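## Task

Place the nine-volt battery inside the chest's drawer labelled P. Every other object must stay on the table. The drawers have no end stops and can be pulled fully out. Dropping the battery into the drawer from just above its rim is allowed. Close all drawers at the end. The chest may slide a few centimetres and rotate a little but must remain upright. Nothing counts as done if it only stays in place because the robot is holding it.

## Robot and tools

Robot: two arms, left_arm and right_arm, each with seven joints and a parallel gripper. Each arm carries one camera: cam_left_wrist and cam_right_wrist, both 504x504. Calibration lines give K, distortion D and T_world_to_cam (world to camera, metres); real cameras can be off by small amounts, and a pictures result lists any camera whose numbers changed.

Scene frame: origin on the table surface midway between the arms, +z up, +x out over the table, left_arm on the +y side. The names left and right do not refer to image sides. Gripper fingers point along the gripper's +z axis and close along its y axis. The reported end_effector_position sits between the finger pads as if closed, roughly 2 cm behind the fingertips; closing pushes the tips about 10 mm further along +z. Reported hand positions may be slightly wrong, more so at long reach.

Tool execute_actions, argument actions: a list holding at most one item. An empty list just returns the state. A wait is {"steps": N} with N up to 300 control steps (1/30 s each), counted from the previous result and including your reply time; it sends no command. A motion is {"rows": [...], "steps": N} with 1 to 15 rows and N at most 15 (default 15). Each row is applied for one step; if rows run out, the final row repeats. Optional pictures: true/false controls whether camera images come back (default yes).

Each row is a single list of 16 numbers, each in [-1, 1], covering both arms even if one is idle: left_arm's seven joints then its gripper opening, then right_arm's seven joints then its opening. Joint order: waist, shoulder, upper arm roll, elbow, forearm roll, wrist pitch, wrist roll. Joint entries are offsets, not poses, scaled so 1.0 equals 2.036 rad. They are measured from the joint angles in the latest result that reported them (before any such result in a scene, or for later calls within one reply, from the angles at the start of the action) — not from the previous row. So a row of zeros actively returns the arm to those reference angles; it is not a pause. The opening entry is absolute: +1 fully open, -1 closed.

Stated joint ranges (rad) per arm: waist -6.283..6.283, shoulder -2.059..2.094, upper arm roll -6.283..6.283, elbow -0.192..3.927, forearm roll -6.283..6.283, wrist pitch -1.693..3.142, wrist roll -6.283..6.283. True ends may differ by up to 0.010 rad. A request more than 0.010 rad beyond a stated end is refused entirely (nothing sent). A request past the real end is clipped there, and a "joint sent to its limit" line may appear, possibly about an earlier action; its absence does not prove there is room left.

Motion limits: joint targets move at most 3.14 rad/s, take 0.16 s to accelerate, and all joints of an arm are slowed together so they finish together. Each step's target stays within 0.623 rad of the measured angle, and targets that would move the hand over 70 mm from its measured spot get scaled back. Between calls the arms keep driving toward the last row sent until they settle or a step is HELD; after that only a new action moves them further. Fingers keep closing or opening regardless. The simulation runs while you think and write, so long replies let time pass.

Result lines: the state line gives each gripper's position (m), quaternion wxyz and velocities. Joint positions and Joint velocities list each arm's seven joints (rad, rad/s) and then the finger-pad gap (m; 0.084 fully open). grip_measured is the measured opening on the command scale. Joint torques are total drive outputs with per-arm offsets and noise, nonzero even in free air. "joint command not followed" means a clearance check altered or blocked targets on some steps; HELD marks steps where your row was partly or wholly not sent. MOTOR HOT warns from 65 °C; at 80 °C an OVER-TEMPERATURE FAULT brakes that arm until it cools. A TORQUE FAULT happens when contact torque reaches a joint's load limit (N m: waist 44, shoulder 44, upper arm roll 26.4, elbow 26.4, forearm roll 26.4, wrist pitch 17.6, wrist roll 17.6; held weight counts): the arm backs that joint off, stays still for 10 s and drops the rest of the call.

Gripping: to hold something, keep commanding an opening well under grip_measured; lower means a firmer squeeze, up to about 24 N per pad for objects up to about 6 cm wide. Closing fast can squeeze harder, sometimes until the fingers spring open. Commanding the grip_measured value you read still presses lightly on narrow parts; wide ones may slip. Occasionally a held part gets a brief external tug, so grip firmly.

Tool zoom_image: camera (cam_left_wrist or cam_right_wrist) and region [x0, y0, x1, y1] in pixels of that camera's latest image, origin top-left, at most 504 by 504. Returns an enlarged view.

Tool finished_scene: scene is the integer number of the current scene. Replying with no tool call ends everything.

Avoid: knocking anything off the table, dropping the battery from height, slamming drawers, tipping the chest, pressing hard, and letting the two arms collide or push on each other. Leave nothing held at the end; open the gripper and withdraw before finishing. Smooth, quick, low-effort motion is preferred.

Each tool is called after ">>>" as name(argument=value, ...) on one line, values as JSON.

## Session

>>> execute_actions(actions=[])

Scene clock: 0.00 s of 7200.00 s.
left_arm: end_effector_position=(+0.2967, -0.1233, +0.3324) grip_measured=+1.00 end_effector_quat_wxyz=(+0.407, +0.874, -0.158, -0.212) end_effector_velocity=(+0.000, +0.000, -0.001) end_effector_angular_velocity=(+0.002, +0.001, +0.001) | right_arm: end_effector_position=(+0.1152, -0.2656, +0.2257) grip_measured=+1.00 end_effector_quat_wxyz=(-0.101, +0.993, +0.055, +0.009) end_effector_velocity=(+0.000, +0.000, -0.000) end_effector_angular_velocity=(+0.001, +0.001, +0.000)
Joint positions: left_arm=[-0.684  0.473  0.089  1.78  -1.016  1.402 -0.1    0.084] | right_arm=[-0.065 -1.342 -0.16   0.264  0.047  1.595 -0.102  0.084]
Joint velocities: left_arm=[ 0.     0.     0.    -0.001  0.     0.    -0.001  0.   ] | right_arm=[ 0.001  0.001  0.     0.     0.001 -0.001  0.001  0.   ]
Joint torques (N m, as the arm reports them, + toward a larger angle): no reading
Motor temperatures (°C, as the motors report them): left_arm=[28 27 32 34 30 26 31] | right_arm=[28 29 33 27 29 31 31]

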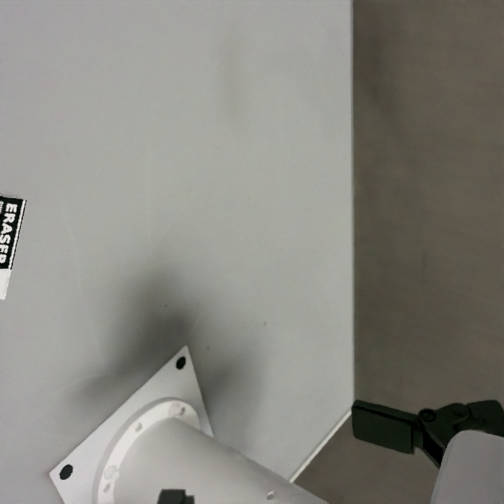

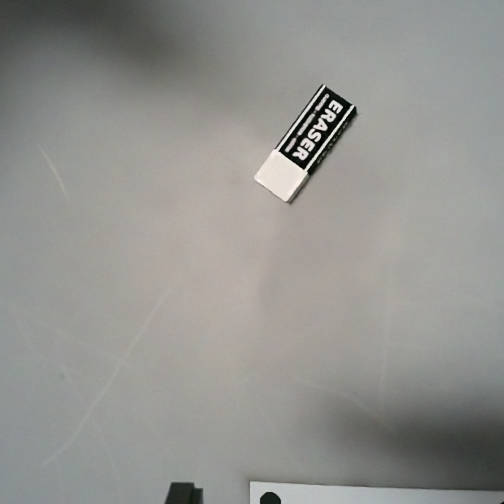

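>>> execute_actions(actions=[{"rows":[[0.336,-0.478,-0.044,-0.432,0.499,-0.247,0.049,1,0,0,0,0,0,0,0,1]],"steps":15}], pictures=false)

>>> execute_actions(actions=[{"steps":30}])

Scene clock: 17.33 s of 7200.00 s.
left_arm: end_effector_position=(+0.3970, +0.0191, +0.3372) grip_measured=+1.00 end_effector_quat_wxyz=(+0.351, +0.930, -0.086, -0.064) end_effector_velocity=(+0.147, +0.371, +0.012) end_effector_angular_velocity=(+0.415, -0.567, +0.470) | right_arm: end_effector_position=(+0.1152, -0.2656, +0.2257) grip_measured=+1.00 end_effector_quat_wxyz=(-0.101, +0.993, +0.055, +0.009) end_effector_velocity=(-0.000, -0.000, -0.000) end_effector_angular_velocity=(-0.001, +0.000, -0.001)
Joint positions: left_arm=[-0.459  0.232  0.06   1.54  -0.775  1.234 -0.066  0.084] | right_arm=[-0.065 -1.342 -0.16   0.264  0.047  1.595 -0.102  0.084]
Joint velocities: left_arm=[ 0.5   -0.631 -0.064 -0.631  0.63  -0.363  0.072 -0.   ] | right_arm=[ 0.    -0.    -0.    -0.    -0.001 -0.     0.002 -0.   ]
Joint torques (N m, as the arm reports them, + toward a larger angle): left_arm=[ -1.31 -23.8    0.08  19.15  -1.79  -0.29  -0.77] | right_arm=[ 1.04  4.81  1.05 15.01  0.75 -1.61 -0.26]
Motor temperatures (°C, as the motors report them): left_arm=[28 28 32 36 30 26 31] | right_arm=[28 29 33 29 29 31 31]
Steps of this call (steps 1 to 90: nothing new was sent; then 13.83 s passed at rest; steps 91 to 105: all 15 steps of this action). Readings (joint positions):
91: left_arm=[-0.683 0.473 0.089 1.780 -1.016 1.402 -0.100] | right_arm=[-0.065 -1.342 -0.160 0.264 0.047 1.595 -0.102]
92: left_arm=[-0.681 0.470 0.087 1.777 -1.012 1.399 -0.099] | right_arm=[-0.065 -1.342 -0.160 0.264 0.047 1.595 -0.102]
94: left_arm=[-0.655 0.441 0.077 1.744 -0.982 1.376 -0.094] | right_arm=[-0.065 -1.342 -0.160 0.264 0.047 1.595 -0.102]
98: left_arm=[-0.578 0.367 0.076 1.675 -0.910 1.320 -0.083] | right_arm=[-0.065 -1.342 -0.160 0.264 0.047 1.595 -0.102]
105: the state above

Scene clock: 18.33 s of 7200.00 s.
left_arm: end_effector_position=(+0.4000, +0.3769, +0.3832) grip_measured=+1.00 end_effector_quat_wxyz=(+0.021, +0.969, -0.043, +0.243) end_effector_velocity=(-0.025, +0.061, +0.001) end_effector_angular_velocity=(+0.206, -0.104, +0.023) | right_arm: end_effector_position=(+0.1152, -0.2656, +0.2257) grip_measured=+1.00 end_effector_quat_wxyz=(-0.101, +0.993, +0.055, +0.009) end_effector_velocity=(-0.000, +0.000, -0.000) end_effector_angular_velocity=(-0.000, +0.001, +0.000)
Joint positions: left_arm=[-0.01  -0.484  0.001  0.916 -0.019  0.908 -0.002  0.084] | right_arm=[-0.065 -1.342 -0.16   0.264  0.047  1.595 -0.102  0.084]
Joint velocities: left_arm=[ 0.1   -0.162 -0.035 -0.16   0.194 -0.081  0.016 -0.   ] | right_arm=[ 0.     0.001  0.     0.     0.     0.     0.    -0.   ]
Joint torques (N m, as the arm reports them, + toward a larger angle): left_arm=[-1.6  -6.36  0.34 19.84 -1.07 -1.68 -0.63] | right_arm=[ 0.82  5.03  1.02 14.99  0.8  -1.71 -0.22]
Motor temperatures (°C, as the motors report them): left_arm=[28 28 32 36 30 26 31] | right_arm=[28 29 33 29 29 31 31]
Steps of this call (steps 1 to 30: the robot went on to your last target). Readings (joint positions):
1: left_arm=[-0.442 0.211 0.058 1.519 -0.754 1.222 -0.064] | right_arm=[-0.065 -1.342 -0.160 0.264 0.047 1.595 -0.102]
2: left_arm=[-0.426 0.189 0.056 1.497 -0.732 1.210 -0.062] | right_arm=[-0.065 -1.342 -0.160 0.264 0.047 1.595 -0.102]
4: left_arm=[-0.393 0.144 0.051 1.452 -0.686 1.186 -0.057] | right_arm=[-0.065 -1.342 -0.160 0.264 0.047 1.595 -0.102]
8: left_arm=[-0.331 0.046 0.043 1.364 -0.588 1.141 -0.048] | right_arm=[-0.065 -1.342 -0.160 0.264 0.047 1.595 -0.102]
30: the state above
camera_calibration (this result's frames):
cam_left_wrist: T_world_to_cam=[[-0.0962385, -0.994127, 0.0494961, 0.426517], [-0.876626, 0.0611006, -0.477278, 0.576589], [0.471451, -0.089322, -0.877357, 0.310094], [0, 0, 0, 1]] pos_world=[0.400306, 0.41648, 0.526146]
cam_right_wrist: T_world_to_cam=[[0.107649, -0.973972, -0.199474, -0.189609], [-0.994159, -0.103895, -0.0292231, 0.163136], [0.007738, 0.201455, -0.979467, 0.404956], [0, 0, 0, 1]] pos_world=[0.179461, -0.249306, 0.363586]

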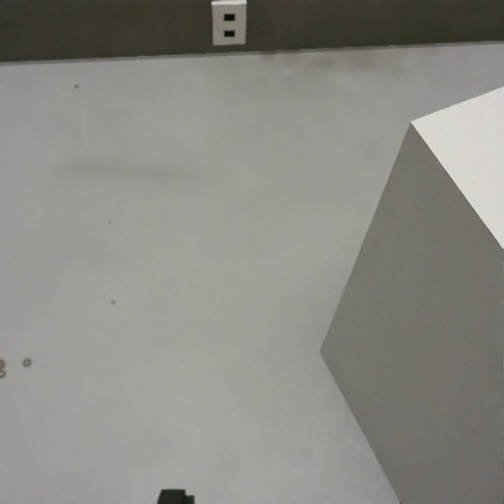

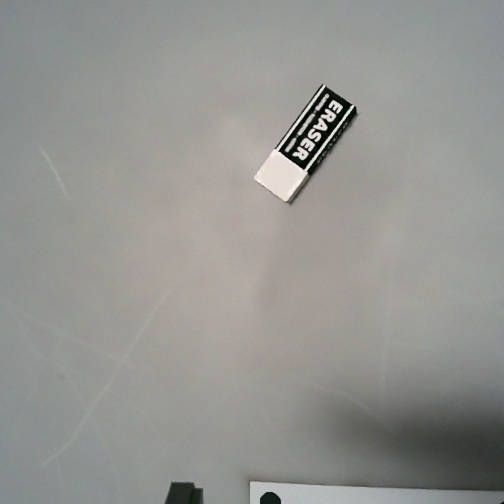

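>>> execute_actions(actions=[{"rows":[[-0.167,-0.204,0,-0.204,0.009,-0.2,0,1,0.179,0.217,0.079,0.116,-0.023,-0.489,0.05,1]],"steps":15}], pictures=false)

>>> execute_actions(actions=[{"steps":30}])

Scene clock: 25.40 s of 7200.00 s.
left_arm: end_effector_position=(+0.3246, +0.2632, +0.4097) grip_measured=+1.00 end_effector_quat_wxyz=(+0.086, +0.889, -0.184, +0.410) end_effector_velocity=(-0.088, -0.093, +0.016) end_effector_angular_velocity=(-0.159, -0.324, -0.302) | right_arm: end_effector_position=(+0.2434, -0.2172, +0.2952) grip_measured=+1.00 end_effector_quat_wxyz=(-0.054, +0.972, +0.128, +0.187) end_effector_velocity=(+0.283, +0.171, +0.211) end_effector_angular_velocity=(+0.093, -1.090, +0.249)
Joint positions: left_arm=[-0.32  -0.865 -0.001  0.535 -0.001  0.537 -0.001  0.084] | right_arm=[ 0.157 -1.072 -0.062  0.408  0.018  1.094 -0.04   0.084]
Joint velocities: left_arm=[-0.316 -0.355  0.019 -0.365 -0.001 -0.37  -0.003 -0.   ] | right_arm=[ 0.372  0.451  0.163  0.241 -0.048 -1.297  0.106  0.   ]
Joint torques (N m, as the arm reports them, + toward a larger angle): left_arm=[ 1.32  2.09  1.84 21.83 -0.69 -1.21 -0.56] | right_arm=[ 0.53  1.27  0.57 16.14  0.38 -2.05 -0.28]
Motor temperatures (°C, as the motors report them): left_arm=[28 27 32 36 30 26 31] | right_arm=[28 29 33 29 29 31 31]
Steps of this call (steps 1 to 30: the robot went on to your last target; steps 31 to 100: nothing new was sent; then 3.23 s passed at rest; steps 101 to 115: all 15 steps of this action). Readings (joint positions):
101: left_arm=[0.000 -0.501 -0.001 0.901 0.000 0.899 0.000] | right_arm=[-0.065 -1.342 -0.160 0.264 0.047 1.595 -0.102]
102: left_arm=[-0.003 -0.504 0.000 0.897 0.000 0.895 -0.000] | right_arm=[-0.063 -1.340 -0.159 0.265 0.047 1.591 -0.101]
104: left_arm=[-0.034 -0.539 0.004 0.859 0.000 0.856 -0.000] | right_arm=[-0.041 -1.314 -0.150 0.279 0.043 1.552 -0.095]
108: left_arm=[-0.151 -0.672 -0.002 0.730 -0.000 0.728 -0.001] | right_arm=[0.050 -1.203 -0.110 0.339 0.032 1.388 -0.070]
115: the state above

Scene clock: 26.40 s of 7200.00 s.
left_arm: end_effector_position=(+0.3164, +0.2546, +0.4116) grip_measured=+1.00 end_effector_quat_wxyz=(+0.096, +0.879, -0.195, +0.424) end_effector_velocity=(-0.000, -0.000, +0.000) end_effector_angular_velocity=(+0.001, -0.000, -0.001) | right_arm: end_effector_position=(+0.3256, -0.1310, +0.3881) grip_measured=+1.00 end_effector_quat_wxyz=(-0.079, +0.902, +0.188, +0.382) end_effector_velocity=(+0.000, +0.000, +0.001) end_effector_angular_velocity=(-0.001, -0.002, +0.001)
Joint positions: left_arm=[-0.35  -0.899  0.001  0.501 -0.001  0.501 -0.002  0.084] | right_arm=[ 0.299 -0.901  0.001  0.5    0.     0.6   -0.     0.084]
Joint velocities: left_arm=[ 0.    -0.    -0.001  0.    -0.     0.001 -0.     0.   ] | right_arm=[-0.     0.001  0.001  0.001 -0.    -0.002 -0.001  0.   ]
Joint torques (N m, as the arm reports them, + toward a larger angle): left_arm=[-0.56 -1.35  0.89 19.98 -0.7  -1.85 -0.72] | right_arm=[ 1.1  -1.19 -0.04 16.5   0.11 -2.33 -0.21]
Motor temperatures (°C, as the motors report them): left_arm=[28 27 32 36 30 26 31] | right_arm=[28 29 33 29 29 31 31]
Steps of this call (steps 1 to 30: the robot went on to your last target). Readings (joint positions):
1: left_arm=[-0.329 -0.875 0.000 0.525 -0.001 0.526 -0.001] | right_arm=[0.170 -1.057 -0.057 0.416 0.017 1.050 -0.036]
2: left_arm=[-0.335 -0.882 0.001 0.518 -0.001 0.519 -0.002] | right_arm=[0.182 -1.042 -0.051 0.424 0.015 1.007 -0.033]
4: left_arm=[-0.342 -0.890 0.002 0.510 -0.001 0.510 -0.002] | right_arm=[0.207 -1.012 -0.040 0.440 0.012 0.920 -0.026]
8: left_arm=[-0.347 -0.896 0.002 0.504 -0.001 0.503 -0.002] | right_arm=[0.256 -0.953 -0.018 0.472 0.006 0.750 -0.012]
30: the state above
camera_calibration (this result's frames):
cam_left_wrist: T_world_to_cam=[[-0.436194, -0.899397, 0.0286271, 0.387428], [-0.565236, 0.249099, -0.786421, 0.505141], [0.700174, -0.359213, -0.617027, 0.252713], [0, 0, 0, 1]] pos_world=[0.277574, 0.313399, 0.542093]
cam_right_wrist: T_world_to_cam=[[0.395866, -0.918305, -0.00247072, -0.211798], [-0.639081, -0.273563, -0.718846, 0.520838], [0.659444, 0.286145, -0.695165, 0.223795], [0, 0, 0, 1]] pos_world=[0.269121, -0.116051, 0.529453]

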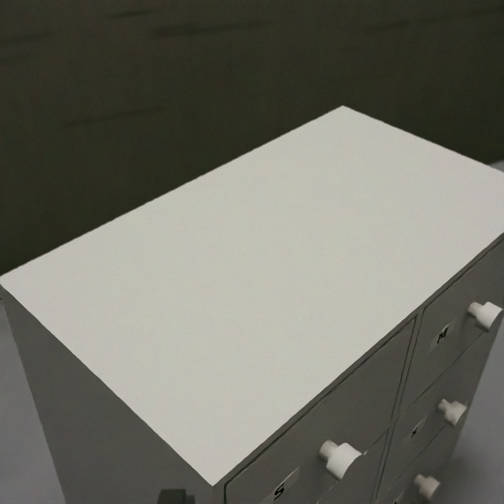

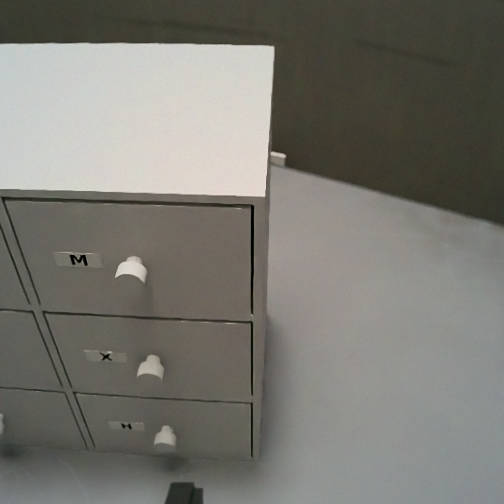

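>>> execute_actions(actions=[{"rows":[[-0.05,0,0,0,0,0.4,0,1,0.13,0,0,0,0,0.08,0,1]],"steps":15}], pictures=false)

>>> execute_actions(actions=[{"steps":20}])

Scene clock: 57.23 s of 7200.00 s.
left_arm: end_effector_position=(+0.2162, +0.2752, +0.2898) grip_measured=+1.00 end_effector_quat_wxyz=(+0.038, +0.957, -0.252, +0.141) end_effector_velocity=(-0.315, +0.120, -0.223) end_effector_angular_velocity=(+0.754, +1.327, -0.173) | right_arm: end_effector_position=(+0.2577, -0.0595, +0.3530) grip_measured=+1.00 end_effector_quat_wxyz=(-0.103, +0.896, +0.310, +0.299) end_effector_velocity=(-0.021, +0.015, -0.009) end_effector_angular_velocity=(-0.024, +0.039, +0.069)
Joint positions: left_arm=[-0.429 -0.899  0.001  0.501 -0.001  1.105 -0.002  0.084] | right_arm=[ 0.556 -0.901  0.     0.5    0.     0.757 -0.     0.084]
Joint velocities: left_arm=[-0.17   0.002 -0.    -0.002 -0.     1.522  0.    -0.   ] | right_arm=[ 0.073 -0.002 -0.007  0.003 -0.001  0.05   0.001  0.   ]
Joint torques (N m, as the arm reports them, + toward a larger angle): left_arm=[-0.56 -1.17  0.81 19.94 -0.74 -1.89 -0.57] | right_arm=[ 0.58 -0.98 -0.04 16.41  0.22 -2.37 -0.18]
Motor temperatures (°C, as the motors report them): left_arm=[28 27 32 37 30 26 31] | right_arm=[28 29 33 30 29 32 31]
Steps of this call (steps 1 to 15: the robot went on to your last target; steps 16 to 90: nothing new was sent; then 27.33 s passed at rest; steps 91 to 105: all 15 steps of this action). Readings (joint positions):
91: left_arm=[-0.350 -0.899 0.001 0.501 -0.001 0.501 -0.002] | right_arm=[0.299 -0.901 0.001 0.500 0.000 0.600 -0.000]
92: left_arm=[-0.351 -0.899 0.001 0.501 -0.001 0.505 -0.002] | right_arm=[0.303 -0.901 0.000 0.500 0.000 0.602 -0.000]
94: left_arm=[-0.357 -0.899 0.002 0.502 -0.001 0.545 -0.002] | right_arm=[0.340 -0.901 -0.002 0.501 0.000 0.626 -0.000]
98: left_arm=[-0.387 -0.899 0.001 0.500 -0.001 0.742 -0.002] | right_arm=[0.475 -0.901 0.002 0.499 0.000 0.708 -0.000]
105: the state above

Scene clock: 57.90 s of 7200.00 s.
left_arm: end_effector_position=(+0.1711, +0.2941, +0.2645) grip_measured=+1.00 end_effector_quat_wxyz=(+0.012, +0.963, -0.265, +0.041) end_effector_velocity=(-0.001, +0.001, -0.001) end_effector_angular_velocity=(+0.002, +0.005, -0.002) | right_arm: end_effector_position=(+0.2552, -0.0577, +0.3518) grip_measured=+1.00 end_effector_quat_wxyz=(-0.104, +0.896, +0.314, +0.296) end_effector_velocity=(-0.000, -0.000, -0.000) end_effector_angular_velocity=(+0.000, +0.003, -0.002)
Joint positions: left_arm=[-0.452 -0.899  0.001  0.501 -0.001  1.314 -0.002  0.084] | right_arm=[ 0.564 -0.901  0.001  0.5    0.     0.763 -0.     0.084]
Joint velocities: left_arm=[-0.001  0.001  0.001 -0.001 -0.     0.004  0.001  0.   ] | right_arm=[ 0.     0.    -0.    -0.     0.     0.002  0.002 -0.   ]
Joint torques (N m, as the arm reports them, + toward a larger angle): left_arm=[-0.64 -0.91  0.74 19.09 -0.72 -1.21 -0.62] | right_arm=[ 0.98 -0.99  0.02 16.48  0.14 -2.19 -0.28]
Motor temperatures (°C, as the motors report them): left_arm=[28 27 32 37 30 26 31] | right_arm=[28 29 33 30 29 32 31]
Steps of this call (steps 1 to 20: the robot went on to your last target). Readings (joint positions):
1: left_arm=[-0.434 -0.899 0.001 0.500 -0.001 1.154 -0.002] | right_arm=[0.558 -0.901 0.000 0.500 0.000 0.759 -0.000]
2: left_arm=[-0.439 -0.899 0.001 0.500 -0.001 1.197 -0.002] | right_arm=[0.559 -0.901 0.000 0.500 0.000 0.760 -0.000]
4: left_arm=[-0.445 -0.899 0.001 0.500 -0.001 1.256 -0.002] | right_arm=[0.561 -0.901 0.000 0.500 0.000 0.761 -0.000]
8: left_arm=[-0.450 -0.899 0.001 0.501 -0.001 1.299 -0.002] | right_arm=[0.563 -0.901 0.000 0.500 0.000 0.762 -0.000]
20: the state above
camera_calibration (this result's frames):
cam_left_wrist: T_world_to_cam=[[-0.504942, -0.862625, 0.0302011, 0.364368], [-0.86081, 0.500687, -0.0912048, 0.0902326], [0.0635542, -0.0720506, -0.995374, 0.402425], [0, 0, 0, 1]] pos_world=[0.236082, 0.29813, 0.397789]
cam_right_wrist: T_world_to_cam=[[0.621895, -0.783099, -0.00194829, -0.166777], [-0.629166, -0.498165, -0.596642, 0.411377], [0.466259, 0.372274, -0.802505, 0.316063], [0, 0, 0, 1]] pos_world=[0.215176, -0.0433312, 0.498762]

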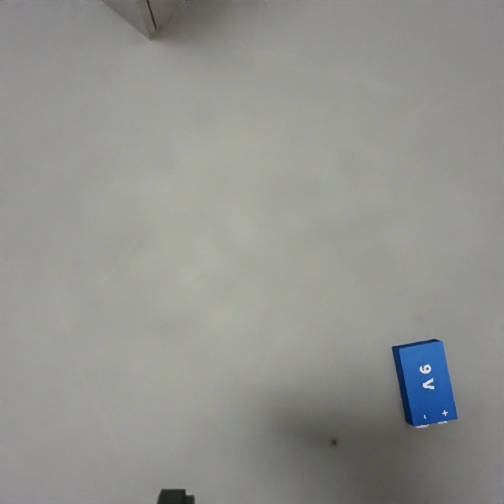

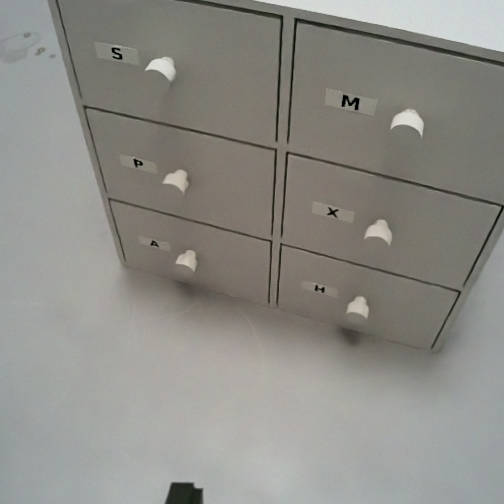

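>>> execute_actions(actions=[{"rows":[[-0.1473,0.204,0,-0.1187,0,-0.2805,-0.255,1,0.0658,0.607,0,0.0361,0,-0.8468,0.4494,1]],"steps":15}], pictures=false)

>>> execute_actions(actions=[{"steps":40}])

Scene clock: 106.13 s of 7200.00 s.
left_arm: end_effector_position=(+0.1561, +0.2284, +0.1364) grip_measured=+1.00 end_effector_quat_wxyz=(+0.006, +0.983, -0.183, +0.007) end_effector_velocity=(-0.125, -0.096, -0.312) end_effector_angular_velocity=(+0.115, +0.138, +0.397) | right_arm: end_effector_position=(+0.3158, +0.0404, +0.2728) grip_measured=+1.00 end_effector_quat_wxyz=(-0.195, +0.934, +0.126, +0.272) end_effector_velocity=(+0.109, +0.182, -0.283) end_effector_angular_velocity=(+0.492, +0.391, -0.646)
Joint positions: left_arm=[-0.683 -0.578  0.001  0.314 -0.001  0.875 -0.401  0.084] | right_arm=[ 0.645 -0.402  0.001  0.545  0.     0.263  0.488  0.084]
Joint velocities: left_arm=[-0.558  0.773 -0.003 -0.454 -0.    -1.05  -0.956 -0.   ] | right_arm=[ 0.122  1.225  0.     0.064  0.001 -1.215  0.99  -0.   ]
Joint torques (N m, as the arm reports them, + toward a larger angle): left_arm=[ 0.75 -6.5   0.78 17.52 -0.7  -0.42 -0.26] | right_arm=[ 0.04 -8.44 -0.16 15.31  0.08 -2.37 -0.56]
Motor temperatures (°C, as the motors report them): left_arm=[28 27 32 37 30 26 31] | right_arm=[28 29 33 31 29 32 31]
Steps of this call (steps 1 to 15: the robot went on to your last target; steps 16 to 90: nothing new was sent; then 44.73 s passed at rest; steps 91 to 105: all 15 steps of this action). Readings (joint positions):
91: left_arm=[-0.452 -0.899 0.001 0.501 -0.001 1.315 -0.002] | right_arm=[0.564 -0.901 0.001 0.500 0.000 0.762 0.000]
92: left_arm=[-0.454 -0.897 0.001 0.500 -0.001 1.311 -0.006] | right_arm=[0.564 -0.898 0.000 0.501 0.000 0.758 0.004]
94: left_arm=[-0.473 -0.871 0.002 0.487 -0.001 1.270 -0.042] | right_arm=[0.572 -0.862 -0.000 0.507 0.000 0.718 0.044]
98: left_arm=[-0.551 -0.762 0.001 0.420 -0.001 1.127 -0.172] | right_arm=[0.607 -0.690 0.001 0.524 0.000 0.551 0.211]
105: the state above

Scene clock: 107.47 s of 7200.00 s.
left_arm: end_effector_position=(+0.1392, +0.2187, +0.0995) grip_measured=+1.00 end_effector_quat_wxyz=(+0.000, +0.987, -0.158, -0.001) end_effector_velocity=(+0.000, -0.000, +0.000) end_effector_angular_velocity=(-0.001, +0.000, +0.001) | right_arm: end_effector_position=(+0.3601, +0.1227, +0.1917) grip_measured=+1.00 end_effector_quat_wxyz=(-0.429, +0.824, -0.044, +0.368) end_effector_velocity=(+0.000, -0.001, -0.001) end_effector_angular_velocity=(-0.002, +0.000, -0.001)
Joint positions: left_arm=[-0.752 -0.484  0.001  0.259 -0.001  0.743 -0.521  0.084] | right_arm=[ 0.698  0.335  0.001  0.574  0.    -0.961  0.915  0.084]
Joint velocities: left_arm=[ 0.    -0.     0.001  0.    -0.001 -0.    -0.    -0.   ] | right_arm=[-0.002  0.002  0.    -0.    -0.001 -0.001 -0.001  0.   ]
Joint torques (N m, as the arm reports them, + toward a larger angle): left_arm=[-0.88 -6.25  0.79 16.56 -0.92 -1.1  -0.64] | right_arm=[  1.08 -16.61  -0.32   9.59  -0.04  -2.21  -0.18]
Motor temperatures (°C, as the motors report them): left_arm=[28 27 32 37 30 26 31] | right_arm=[28 29 33 31 29 32 31]
Steps of this call (steps 1 to 40: the robot went on to your last target). Readings (joint positions):
1: left_arm=[-0.701 -0.554 0.001 0.300 -0.001 0.841 -0.432] | right_arm=[0.649 -0.361 0.001 0.547 0.000 0.223 0.520]
2: left_arm=[-0.716 -0.533 0.001 0.287 -0.001 0.814 -0.457] | right_arm=[0.653 -0.320 0.001 0.549 0.000 0.182 0.549]
4: left_arm=[-0.734 -0.507 0.001 0.271 -0.001 0.780 -0.488] | right_arm=[0.659 -0.239 0.001 0.552 0.000 0.101 0.601]
8: left_arm=[-0.747 -0.491 0.001 0.264 -0.001 0.753 -0.512] | right_arm=[0.670 -0.077 0.001 0.558 0.000 -0.074 0.690]
40: the state above
camera_calibration (this result's frames):
cam_left_wrist: T_world_to_cam=[[-0.302122, -0.952854, 0.0281204, 0.279908], [-0.953261, 0.302107, -0.00489415, 0.133146], [-0.00383195, -0.0282847, -0.999593, 0.234984], [0, 0, 0, 1]] pos_world=[0.21239, 0.233134, 0.227669]
cam_right_wrist: T_world_to_cam=[[0.239567, -0.627398, -0.740931, 0.16918], [-0.726211, 0.390713, -0.565651, 0.391639], [0.64438, 0.673583, -0.362022, -0.113995], [0, 0, 0, 1]] pos_world=[0.317339, 0.0299098, 0.305614]

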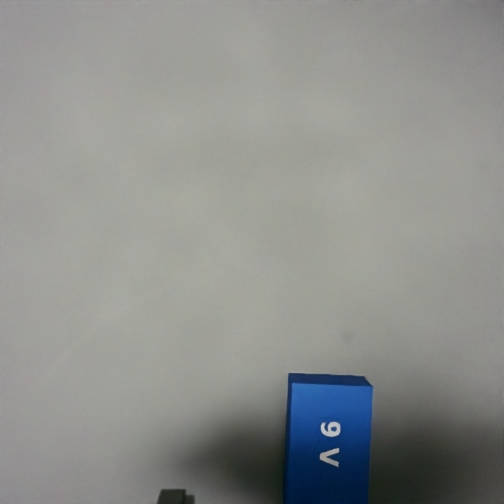

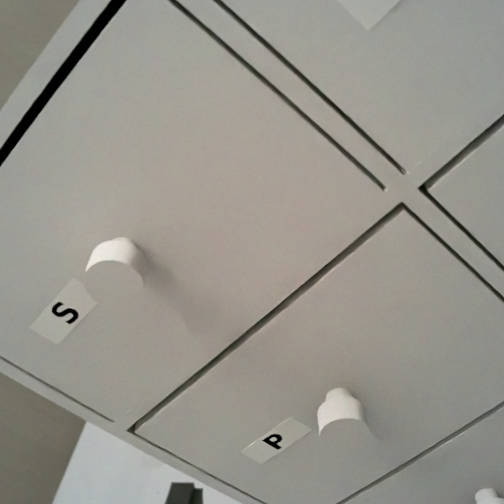

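>>> execute_actions(actions=[{"rows":[[0.005,0.149,0,-0.0277,0,-0.1768,0.005,1,0,0,0,0,0,0,0,1]],"steps":15}], pictures=false)

>>> zoom_image(camera="cam_right_wrist", region=[280, 360, 420, 500])

Scene clock: 115.80 s of 7200.00 s.
left_arm: end_effector_position=(+0.1418, +0.2201, +0.0268) grip_measured=+1.00 end_effector_quat_wxyz=(+0.000, +0.987, -0.158, -0.000) end_effector_velocity=(+0.007, -0.007, -0.013) end_effector_angular_velocity=(-0.028, -0.026, -0.003) | right_arm: end_effector_position=(+0.3601, +0.1227, +0.1917) grip_measured=+1.00 end_effector_quat_wxyz=(-0.429, +0.824, -0.044, +0.368) end_effector_velocity=(-0.000, +0.000, -0.000) end_effector_angular_velocity=(+0.000, +0.001, -0.000)
Joint positions: left_arm=[-0.742 -0.19   0.001  0.205 -0.001  0.395 -0.511  0.084] | right_arm=[ 0.698  0.335  0.001  0.573  0.    -0.961  0.915  0.084]
Joint velocities: left_arm=[ 0.002  0.075 -0.001 -0.002  0.001 -0.115  0.004  0.   ] | right_arm=[ 0.    -0.    -0.    -0.    -0.     0.001  0.001  0.   ]
Joint torques (N m, as the arm reports them, + toward a larger angle): left_arm=[ -0.83 -10.12   0.55  12.36  -0.9   -0.69  -0.57] | right_arm=[  1.02 -16.54  -0.4    9.74   0.07  -2.23  -0.26]
Motor temperatures (°C, as the motors report them): left_arm=[28 27 32 37 30 26 31] | right_arm=[28 29 33 30 29 32 31]
Steps of this call (steps 1 to 15: the robot went on to your last target; steps 16 to 90: nothing new was sent; then 4.83 s passed at rest; steps 91 to 105: all 15 steps of this action). Readings (joint positions):
91: left_arm=[-0.752 -0.484 0.001 0.259 -0.001 0.743 -0.521] | right_arm=[0.698 0.335 0.001 0.573 0.000 -0.961 0.915]
92: left_arm=[-0.751 -0.481 0.001 0.259 -0.001 0.739 -0.521] | right_arm=[0.698 0.335 0.001 0.573 0.000 -0.961 0.915]
94: left_arm=[-0.750 -0.450 0.001 0.255 -0.001 0.698 -0.519] | right_arm=[0.698 0.335 0.001 0.573 0.000 -0.961 0.915]
98: left_arm=[-0.745 -0.283 0.001 0.221 -0.001 0.508 -0.514] | right_arm=[0.698 0.335 0.001 0.574 0.000 -0.961 0.915]
105: the state above

Region (280, 360, 420, 500) of cam_right_wrist's 504x504 image, scaled by 3.600, with more detail than that image has.

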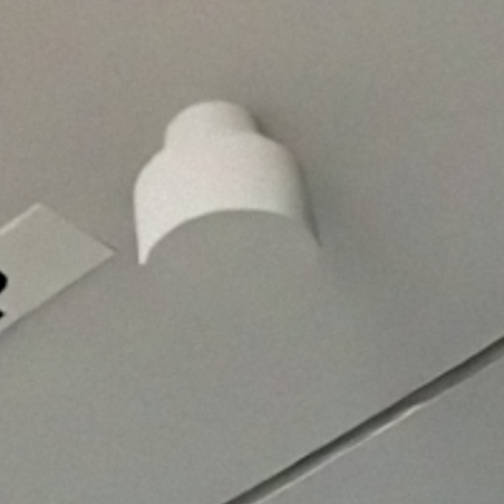

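>>> execute_actions(actions=[{"rows":[[0,0.0047,0,-0.001,0,-0.006,0,0.6,0,0.03,0,0.04,0,0.011,0,0.8],[0,0.0047,0,-0.001,0,-0.006,0,0.4,0,0.03,0,0.04,0,0.011,0,0.6],[0,0.0047,0,-0.001,0,-0.006,0,0.2,0,0.06,0,0.082,0,0.022,0,0.4],[0,0.0047,0,-0.001,0,-0.006,0,0.0,0,0.06,0,0.082,0,0.022,0,0.4],[0,0.0047,0,-0.001,0,-0.006,0,-0.1,0,0.06,0,0.082,0,0.022,0,0.4],[0,0.0047,0,-0.001,0,-0.006,0,-0.2,0,0.09,0,0.123,0,0.033,0,0.4],[0,0.0047,0,-0.001,0,-0.006,0,-0.3,0,0.09,0,0.123,0,0.033,0,0.4],[0,0.0047,0,-0.001,0,-0.006,0,-0.4,0,0.09,0,0.123,0,0.033,0,0.4],[0,0.0047,0,-0.001,0,-0.006,0,-0.5,-0.0013,0.11,0,0.15,0,0.04,0,0.4],[0,0.0047,0,-0.001,0,-0.006,0,-0.6,-0.0013,0.11,0,0.15,0,0.04,0,0.4],[0,0.0047,0,-0.001,0,-0.006,0,-0.7,-0.0013,0.1232,0,0.168,0,0.0447,0,0.4]],"steps":15}], pictures=false)

>>> execute_actions(actions=[{"steps":20}])

Scene clock: 134.03 s of 7200.00 s.
left_arm: end_effector_position=(+0.1416, +0.2203, +0.0245) grip_measured=-0.41 end_effector_quat_wxyz=(+0.000, +0.987, -0.158, +0.000) end_effector_velocity=(+0.000, -0.000, +0.000) end_effector_angular_velocity=(-0.000, +0.000, +0.002) | right_arm: end_effector_position=(+0.4160, +0.1792, +0.1659) grip_measured=+0.39 end_effector_quat_wxyz=(-0.428, +0.824, -0.045, +0.368) end_effector_velocity=(+0.063, +0.058, -0.040) end_effector_angular_velocity=(-0.007, +0.006, -0.009)
Joint positions: left_arm=[-0.742 -0.18   0.001  0.203 -0.001  0.382 -0.511  0.026] | right_arm=[ 0.695  0.561  0.     0.881  0.    -0.879  0.915  0.061]
Joint velocities: left_arm=[-0.    -0.     0.001  0.    -0.     0.001 -0.001  0.   ] | right_arm=[-0.007  0.27  -0.001  0.357  0.001  0.096 -0.001  0.   ]
Joint torques (N m, as the arm reports them, + toward a larger angle): left_arm=[-0.64 -8.84  0.82 12.47 -0.68 -1.08 -0.66] | right_arm=[  0.99 -24.09  -0.39   9.5   -0.05  -2.46  -0.24]
Motor temperatures (°C, as the motors report them): left_arm=[28 27 32 36 30 26 31] | right_arm=[28 29 33 29 29 32 31]
Steps of this call (steps 1 to 30: the robot went on to your last target; steps 31 to 100: nothing new was sent; then 14.40 s passed at rest; steps 101 to 115: all 15 steps of this action). Readings (joint positions):
101: left_arm=[-0.741 -0.180 0.001 0.203 -0.001 0.384 -0.511] | right_arm=[0.698 0.335 0.001 0.574 0.000 -0.961 0.915]
102: left_arm=[-0.741 -0.180 0.001 0.203 -0.001 0.383 -0.511] | right_arm=[0.698 0.337 0.001 0.576 0.000 -0.960 0.915]
104: left_arm=[-0.742 -0.180 0.001 0.203 -0.001 0.383 -0.511] | right_arm=[0.698 0.359 0.000 0.607 0.000 -0.952 0.915]
108: left_arm=[-0.742 -0.180 0.001 0.203 -0.001 0.383 -0.511] | right_arm=[0.698 0.441 0.001 0.719 0.000 -0.922 0.915]
115: the state above

Scene clock: 134.70 s of 7200.00 s.
left_arm: end_effector_position=(+0.1415, +0.2203, +0.0245) grip_measured=-0.41 end_effector_quat_wxyz=(+0.000, +0.987, -0.158, +0.000) end_effector_velocity=(+0.000, -0.000, +0.000) end_effector_angular_velocity=(-0.001, -0.001, -0.001) | right_arm: end_effector_position=(+0.4218, +0.1852, +0.1631) grip_measured=+0.39 end_effector_quat_wxyz=(-0.428, +0.824, -0.045, +0.368) end_effector_velocity=(+0.000, +0.000, -0.000) end_effector_angular_velocity=(+0.000, -0.000, -0.000)
Joint positions: left_arm=[-0.742 -0.18   0.001  0.203 -0.001  0.382 -0.511  0.026] | right_arm=[ 0.695  0.585  0.001  0.915 -0.    -0.87   0.915  0.061]
Joint velocities: left_arm=[-0.    -0.002 -0.    -0.     0.    -0.     0.     0.   ] | right_arm=[-0.     0.002  0.     0.001  0.    -0.    -0.    -0.   ]
Joint torques (N m, as the arm reports them, + toward a larger angle): left_arm=[-0.63 -9.06  0.51 12.39 -0.79 -0.96 -0.59] | right_arm=[  0.12 -21.13  -1.24  11.51   0.67  -2.07  -0.39]
Motor temperatures (°C, as the motors report them): left_arm=[28 27 32 36 30 26 31] | right_arm=[28 29 33 29 29 32 31]
Steps of this call (steps 1 to 20: the robot went on to your last target). Readings (joint positions):
1: left_arm=[-0.742 -0.180 0.001 0.203 -0.001 0.382 -0.511] | right_arm=[0.695 0.568 0.000 0.891 0.000 -0.876 0.915]
2: left_arm=[-0.742 -0.180 0.001 0.203 -0.001 0.382 -0.511] | right_arm=[0.695 0.573 0.001 0.897 0.000 -0.875 0.915]
4: left_arm=[-0.742 -0.180 0.001 0.203 -0.001 0.382 -0.511] | right_arm=[0.695 0.579 0.001 0.905 -0.000 -0.873 0.915]
8: left_arm=[-0.742 -0.180 0.001 0.203 -0.001 0.382 -0.511] | right_arm=[0.695 0.583 0.001 0.912 -0.000 -0.871 0.915]
20: the state above
camera_calibration (this result's frames):
cam_left_wrist: T_world_to_cam=[[-0.301884, -0.95293, 0.0281049, 0.284292], [-0.953341, 0.301831, -0.00620036, 0.134662], [-0.00257444, -0.0286654, -0.999586, 0.160019], [0, 0, 0, 1]] pos_world=[0.214614, 0.234852, 0.152798]
cam_right_wrist: T_world_to_cam=[[0.238258, -0.627587, -0.741194, 0.173071], [-0.725242, 0.392622, -0.565573, 0.395086], [0.645955, 0.672296, -0.361607, -0.206708], [0, 0, 0, 1]] pos_world=[0.378821, 0.0924666, 0.276982]

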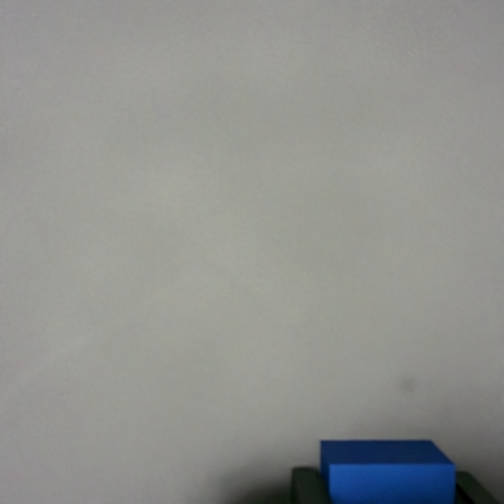

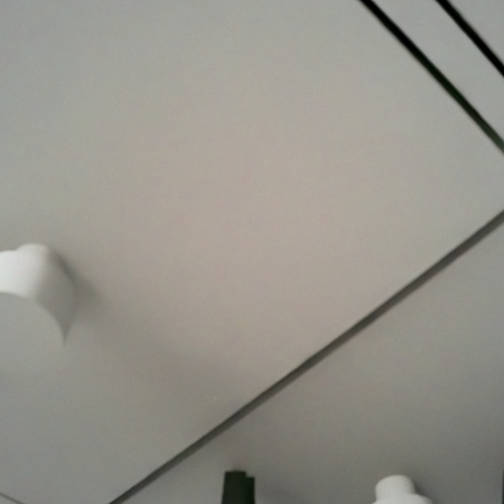

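>>> execute_actions(actions=[{"rows":[[0,-0.03,0,0.005,0,0.035,0,-0.7,-0.002,-0.0025,0,-0.0104,0,-0.008,0,0.4],[0,-0.06,0,0.011,0,0.07,0,-0.7,-0.002,-0.0025,0,-0.0104,0,-0.008,0,0.4],[0,-0.09,0,0.016,0,0.105,0,-0.7,-0.002,-0.0025,0,-0.0104,0,-0.008,0,0.4],[0,-0.12,0,0.022,0,0.14,0,-0.7,-0.002,-0.0025,0,-0.0104,0,-0.008,0,0.4],[0,-0.149,0,0.0275,0,0.177,0,-0.7,-0.002,-0.0025,0,-0.0104,0,-0.008,0,0.3],[0,-0.149,0,0.0275,0,0.177,0,-0.7,-0.002,-0.0025,0,-0.0104,0,-0.008,0,0.2],[0,-0.149,0,0.0275,0,0.177,0,-0.7,-0.002,-0.0025,0,-0.0104,0,-0.008,0,0.1],[0,-0.149,0,0.0275,0,0.177,0,-0.7,-0.002,-0.0025,0,-0.0104,0,-0.008,0,0.0],[0,-0.149,0,0.0275,0,0.177,0,-0.7,-0.002,-0.0025,0,-0.0104,0,-0.008,0,-0.1],[0,-0.149,0,0.0275,0,0.177,0,-0.7,-0.002,-0.0025,0,-0.0104,0,-0.008,0,-0.2],[0,-0.149,0,0.0275,0,0.177,0,-0.7,-0.002,-0.0025,0,-0.0104,0,-0.008,0,-0.3]],"steps":15}], pictures=false)

>>> execute_actions(actions=[{"steps":15}])

Scene clock: 150.83 s of 7200.00 s.
left_arm: end_effector_position=(+0.1414, +0.2202, +0.0964) grip_measured=-0.41 end_effector_quat_wxyz=(+0.000, +0.987, -0.158, -0.000) end_effector_velocity=(-0.013, +0.015, +0.015) end_effector_angular_velocity=(+0.037, +0.035, +0.001) | right_arm: end_effector_position=(+0.4198, +0.1791, +0.1615) grip_measured=-0.31 end_effector_quat_wxyz=(-0.428, +0.824, -0.046, +0.369) end_effector_velocity=(-0.002, -0.000, -0.001) end_effector_angular_velocity=(-0.001, +0.001, +0.003)
Joint positions: left_arm=[-0.742 -0.472  0.001  0.256 -0.001  0.729 -0.511  0.026] | right_arm=[ 0.691  0.58   0.001  0.895  0.    -0.886  0.915  0.03 ]
Joint velocities: left_arm=[ 0.    -0.093  0.002  0.001  0.     0.145  0.001  0.   ] | right_arm=[ 0.    -0.     0.001 -0.004 -0.002 -0.003  0.    -0.004]
Joint torques (N m, as the arm reports them, + toward a larger angle): left_arm=[-0.79 -5.17  0.56 16.65 -0.82 -1.11 -0.63] | right_arm=[  0.69 -21.18  -0.33  10.48   0.01  -2.12  -0.23]
Motor temperatures (°C, as the motors report them): left_arm=[28 27 32 36 30 26 31] | right_arm=[28 29 33 29 29 32 31]
Steps of this call (steps 1 to 15: the robot went on to your last target; steps 16 to 90: nothing new was sent; then 12.63 s passed at rest; steps 91 to 105: all 15 steps of this action). Readings (joint positions):
91: left_arm=[-0.742 -0.180 0.001 0.203 -0.001 0.383 -0.511] | right_arm=[0.695 0.586 0.000 0.915 0.000 -0.870 0.915]
92: left_arm=[-0.742 -0.182 0.001 0.203 -0.001 0.387 -0.511] | right_arm=[0.695 0.585 0.001 0.914 0.000 -0.872 0.915]
94: left_arm=[-0.742 -0.212 0.001 0.206 -0.001 0.424 -0.511] | right_arm=[0.693 0.583 -0.000 0.906 0.000 -0.878 0.914]
98: left_arm=[-0.742 -0.360 0.001 0.237 -0.001 0.593 -0.511] | right_arm=[0.691 0.581 -0.001 0.897 0.000 -0.884 0.915]
105: the state above

Scene clock: 151.33 s of 7200.00 s.
left_arm: end_effector_position=(+0.1411, +0.2206, +0.0992) grip_measured=-0.41 end_effector_quat_wxyz=(+0.000, +0.987, -0.158, -0.001) end_effector_velocity=(+0.000, -0.001, +0.001) end_effector_angular_velocity=(-0.002, -0.003, -0.001) | right_arm: end_effector_position=(+0.4196, +0.1791, +0.1613) grip_measured=-0.32 end_effector_quat_wxyz=(-0.428, +0.824, -0.046, +0.369) end_effector_velocity=(-0.000, +0.000, -0.000) end_effector_angular_velocity=(-0.001, +0.001, +0.000)
Joint positions: left_arm=[-0.742 -0.483  0.001  0.259 -0.001  0.743 -0.511  0.026] | right_arm=[ 0.691  0.58   0.001  0.894 -0.    -0.886  0.915  0.03 ]
Joint velocities: left_arm=[ 0.    -0.002 -0.001  0.001 -0.    -0.     0.    -0.   ] | right_arm=[ 0.001  0.    -0.    -0.     0.     0.001  0.     0.   ]
Joint torques (N m, as the arm reports them, + toward a larger angle): left_arm=[-0.75 -6.27  0.84 16.6  -0.63 -1.04 -0.6 ] | right_arm=[  0.88 -21.23  -0.41  10.51  -0.01  -2.22  -0.27]
Motor temperatures (°C, as the motors report them): left_arm=[28 27 32 36 30 26 31] | right_arm=[28 29 33 29 29 32 31]
Steps of this call (steps 1 to 15: the robot went on to your last target). Readings (joint positions):
1: left_arm=[-0.742 -0.475 0.001 0.256 -0.001 0.733 -0.511] | right_arm=[0.691 0.580 0.001 0.895 0.000 -0.886 0.915]
2: left_arm=[-0.742 -0.477 0.001 0.257 -0.001 0.736 -0.511] | right_arm=[0.691 0.580 0.001 0.895 0.000 -0.886 0.915]
4: left_arm=[-0.742 -0.480 0.001 0.258 -0.001 0.739 -0.511] | right_arm=[0.691 0.580 0.001 0.894 -0.000 -0.886 0.915]
8: left_arm=[-0.742 -0.482 0.001 0.259 -0.001 0.742 -0.511] | right_arm=[0.691 0.580 0.001 0.894 -0.000 -0.886 0.915]
15: the state above
camera_calibration (this result's frames):
cam_left_wrist: T_world_to_cam=[[-0.302131, -0.952855, 0.0280192, 0.282301], [-0.953258, 0.30212, -0.00473834, 0.134433], [-0.0039502, -0.0281411, -0.999596, 0.234784], [0, 0, 0, 1]] pos_world=[0.214369, 0.234984, 0.227416]
cam_right_wrist: T_world_to_cam=[[0.23581, -0.628441, -0.741253, 0.169606], [-0.723549, 0.395661, -0.565623, 0.393607], [0.648746, 0.669712, -0.361407, -0.202585], [0, 0, 0, 1]] pos_world=[0.376225, 0.0865261, 0.275138]

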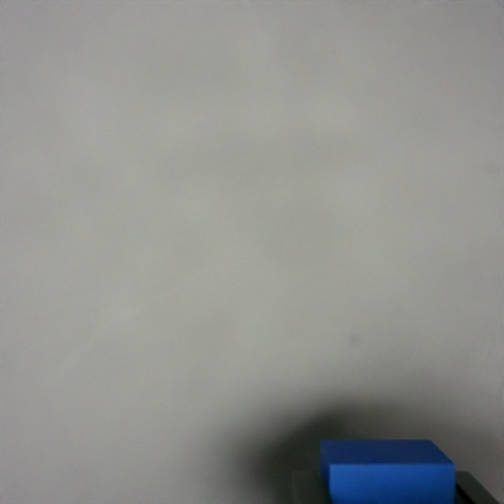

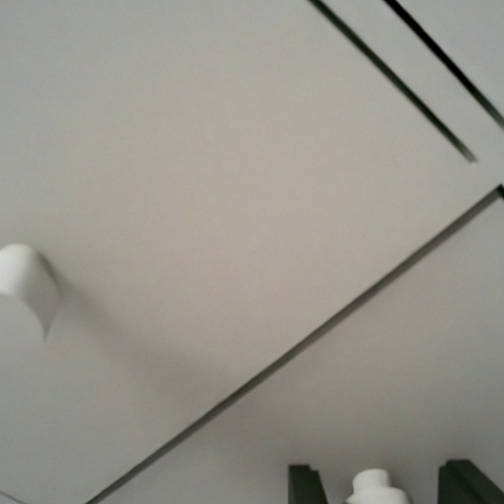

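>>> execute_actions(actions=[{"rows":[[0,0,0,0,0,0,0,-0.7,0,0,0,0,0,0,0,-0.4],[0,0,0,0,0,0,0,-0.7,0,0,0,0,0,0,0,-0.45],[0,0,0,0,0,0,0,-0.7,0,0,0,0,0,0,0,-0.5],[0,0,0,0,0,0,0,-0.7,0,0,0,0,0,0,0,-0.55],[0,0,0,0,0,0,0,-0.7,0,0,0,0,0,0,0,-0.6],[0,0,0,0,0,0,0,-0.7,0,0,0,0,0,0,0,-0.65],[0,0,0,0,0,0,0,-0.7,0,0,0,0,0,0,0,-0.7],[0,0,0,0,0,0,0,-0.7,0,0,0,0,0,0,0,-0.75],[0,0,0,0,0,0,0,-0.7,0,0,0,0,0,0,0,-0.85]],"steps":15}])

Scene clock: 155.77 s of 7200.00 s.
left_arm: end_effector_position=(+0.1411, +0.2206, +0.0992) grip_measured=-0.41 end_effector_quat_wxyz=(+0.000, +0.987, -0.158, -0.001) end_effector_velocity=(+0.000, -0.000, +0.000) end_effector_angular_velocity=(-0.001, -0.000, +0.001) | right_arm: end_effector_position=(+0.4195, +0.1792, +0.1615) grip_measured=-0.63 end_effector_quat_wxyz=(-0.428, +0.824, -0.046, +0.369) end_effector_velocity=(-0.001, +0.000, -0.001) end_effector_angular_velocity=(+0.000, +0.002, +0.001)
Joint positions: left_arm=[-0.742 -0.483  0.001  0.259 -0.001  0.743 -0.511  0.026] | right_arm=[ 0.691  0.58   0.001  0.894 -0.    -0.887  0.915  0.016]
Joint velocities: left_arm=[-0.    -0.     0.     0.    -0.001 -0.001 -0.001 -0.   ] | right_arm=[ 0.001  0.001 -0.    -0.    -0.    -0.     0.002 -0.   ]
Joint torques (N m, as the arm reports them, + toward a larger angle): left_arm=[-0.8  -6.18  0.52 16.58 -0.79 -1.08 -0.56] | right_arm=[  0.57 -20.88  -0.7   10.12   0.23  -2.14  -0.3 ]
Motor temperatures (°C, as the motors report them): left_arm=[28 27 32 36 30 26 31] | right_arm=[28 30 33 29 29 32 31]
Steps of this call (steps 1 to 15: the robot went on to your last target; steps 16 to 118: nothing new was sent; steps 119 to 133: all 15 steps of this action). Readings (joint positions):
119: left_arm=[-0.742 -0.483 0.001 0.259 -0.001 0.743 -0.511] | right_arm=[0.691 0.580 0.001 0.894 -0.000 -0.886 0.915]
120: left_arm=[-0.742 -0.483 0.001 0.259 -0.001 0.743 -0.511] | right_arm=[0.691 0.580 0.001 0.894 -0.000 -0.886 0.915]
122: left_arm=[-0.742 -0.483 0.001 0.259 -0.001 0.743 -0.511] | right_arm=[0.691 0.580 0.001 0.894 -0.000 -0.886 0.915]
126: left_arm=[-0.742 -0.483 0.001 0.259 -0.001 0.743 -0.511] | right_arm=[0.691 0.580 0.001 0.894 -0.000 -0.887 0.915]
133: the state above
camera_calibration (this result's frames):
cam_left_wrist: T_world_to_cam=[[-0.302131, -0.952854, 0.0280224, 0.2823], [-0.953258, 0.302119, -0.00474395, 0.134435], [-0.00394582, -0.0281459, -0.999596, 0.234786], [0, 0, 0, 1]] pos_world=[0.214369, 0.234984, 0.227418]
cam_right_wrist: T_world_to_cam=[[0.236158, -0.628132, -0.741403, 0.169674], [-0.723518, 0.395654, -0.565668, 0.393592], [0.648654, 0.670005, -0.361028, -0.20265], [0, 0, 0, 1]] pos_world=[0.376151, 0.0866277, 0.275277]

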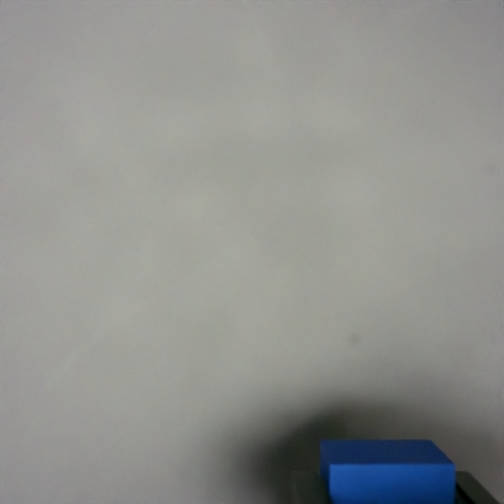

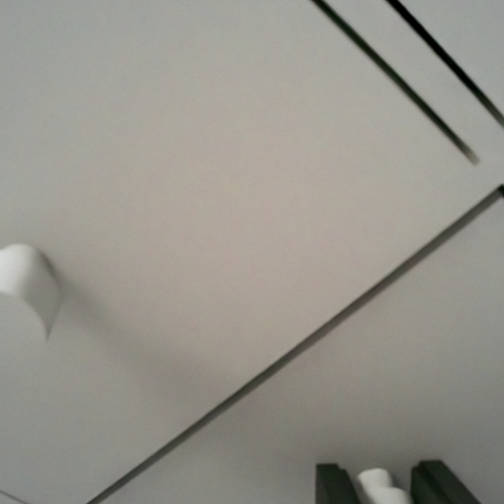

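>>> execute_actions(actions=[{"rows":[[0,0,0,0,0,0,0,-0.7,0.0006,-0.0013,0,-0.0027,0,-0.0015,0.0007,-0.9],[0,0,0,0,0,0,0,-0.7,0.0012,-0.0025,0,-0.0054,0,-0.0029,0.0014,-0.9],[0,0,0,0,0,0,0,-0.7,0.0018,-0.0038,0,-0.0082,0,-0.0044,0.0022,-0.9],[0,0,0,0,0,0,0,-0.7,0.0027,-0.0057,0,-0.0123,0,-0.0065,0.0032,-0.9],[0,0,0,0,0,0,0,-0.7,0.0035,-0.0075,0,-0.0163,0,-0.0087,0.0043,-0.9],[0,0,0,0,0,0,0,-0.7,0.0044,-0.0094,0,-0.0204,0,-0.0109,0.0054,-0.9],[0,0,0,0,0,0,0,-0.7,0.0053,-0.0113,0,-0.0245,0,-0.013,0.0065,-0.9],[0,0,0,0,0,0,0,-0.7,0.0062,-0.0132,0,-0.0286,0,-0.0152,0.0076,-0.9],[0,0,0,0,0,0,0,-0.7,0.0071,-0.0151,0,-0.0327,0,-0.0174,0.0086,-0.9],[0,0,0,0,0,0,0,-0.7,0.008,-0.017,0,-0.0368,0,-0.0196,0.0097,-0.9],[0,0,0,0,0,0,0,-0.7,0.0088,-0.0189,0,-0.0409,0,-0.0218,0.0108,-0.9]],"steps":15}])

Scene clock: 168.57 s of 7200.00 s.
left_arm: end_effector_position=(+0.1411, +0.2206, +0.0992) grip_measured=-0.41 end_effector_quat_wxyz=(+0.000, +0.987, -0.158, -0.001) end_effector_velocity=(-0.000, +0.000, -0.000) end_effector_angular_velocity=(+0.000, +0.001, -0.000) | right_arm: end_effector_position=(+0.3985, +0.1720, +0.1612) grip_measured=-0.63 end_effector_quat_wxyz=(-0.434, +0.824, -0.048, +0.361) end_effector_velocity=(-0.029, -0.009, +0.000) end_effector_angular_velocity=(+0.018, +0.019, +0.015)
Joint positions: left_arm=[-0.742 -0.483  0.001  0.259 -0.001  0.743 -0.511  0.026] | right_arm=[ 0.707  0.546  0.001  0.82  -0.    -0.926  0.934  0.016]
Joint velocities: left_arm=[-0.    -0.001  0.    -0.001 -0.     0.001  0.    -0.   ] | right_arm=[ 0.023 -0.046  0.001 -0.099 -0.001 -0.053  0.028  0.   ]
Joint torques (N m, as the arm reports them, + toward a larger angle): left_arm=[-0.76 -6.2   0.66 16.5  -0.89 -1.13 -0.69] | right_arm=[  0.88 -19.31  -0.4    9.77  -0.11  -2.02  -0.16]
Motor temperatures (°C, as the motors report them): left_arm=[28 27 32 36 30 26 31] | right_arm=[28 30 33 29 29 32 31]
Steps of this call (steps 1 to 15: the robot went on to your last target; steps 16 to 90: nothing new was sent; then 9.30 s passed at rest; steps 91 to 105: all 15 steps of this action). Readings (joint positions):
91: left_arm=[-0.742 -0.483 0.001 0.259 -0.001 0.743 -0.511] | right_arm=[0.691 0.580 0.001 0.894 -0.000 -0.886 0.915]
92: left_arm=[-0.742 -0.483 0.001 0.259 -0.001 0.743 -0.511] | right_arm=[0.691 0.580 0.001 0.894 0.000 -0.887 0.915]
94: left_arm=[-0.742 -0.483 0.001 0.259 -0.001 0.743 -0.511] | right_arm=[0.692 0.578 -0.000 0.889 0.000 -0.889 0.916]
98: left_arm=[-0.742 -0.483 0.001 0.259 -0.001 0.743 -0.511] | right_arm=[0.696 0.568 0.000 0.868 0.000 -0.901 0.922]
105: the state above
camera_calibration (this result's frames):
cam_left_wrist: T_world_to_cam=[[-0.302131, -0.952855, 0.0280224, 0.2823], [-0.953258, 0.302119, -0.0047438, 0.134435], [-0.00394594, -0.0281458, -0.999596, 0.234786], [0, 0, 0, 1]] pos_world=[0.214369, 0.234984, 0.227418]
cam_right_wrist: T_world_to_cam=[[0.231665, -0.617151, -0.751968, 0.171501], [-0.734772, 0.395579, -0.551024, 0.383197], [0.637528, 0.680178, -0.361823, -0.181489], [0, 0, 0, 1]] pos_world=[0.357536, 0.0777021, 0.274447]

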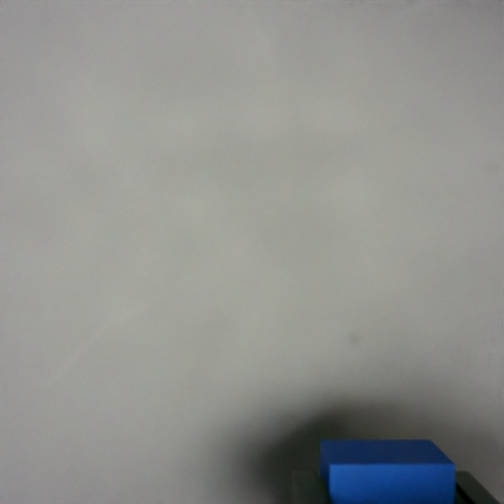

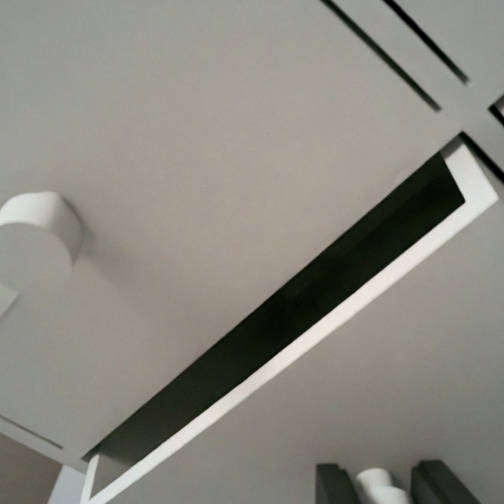

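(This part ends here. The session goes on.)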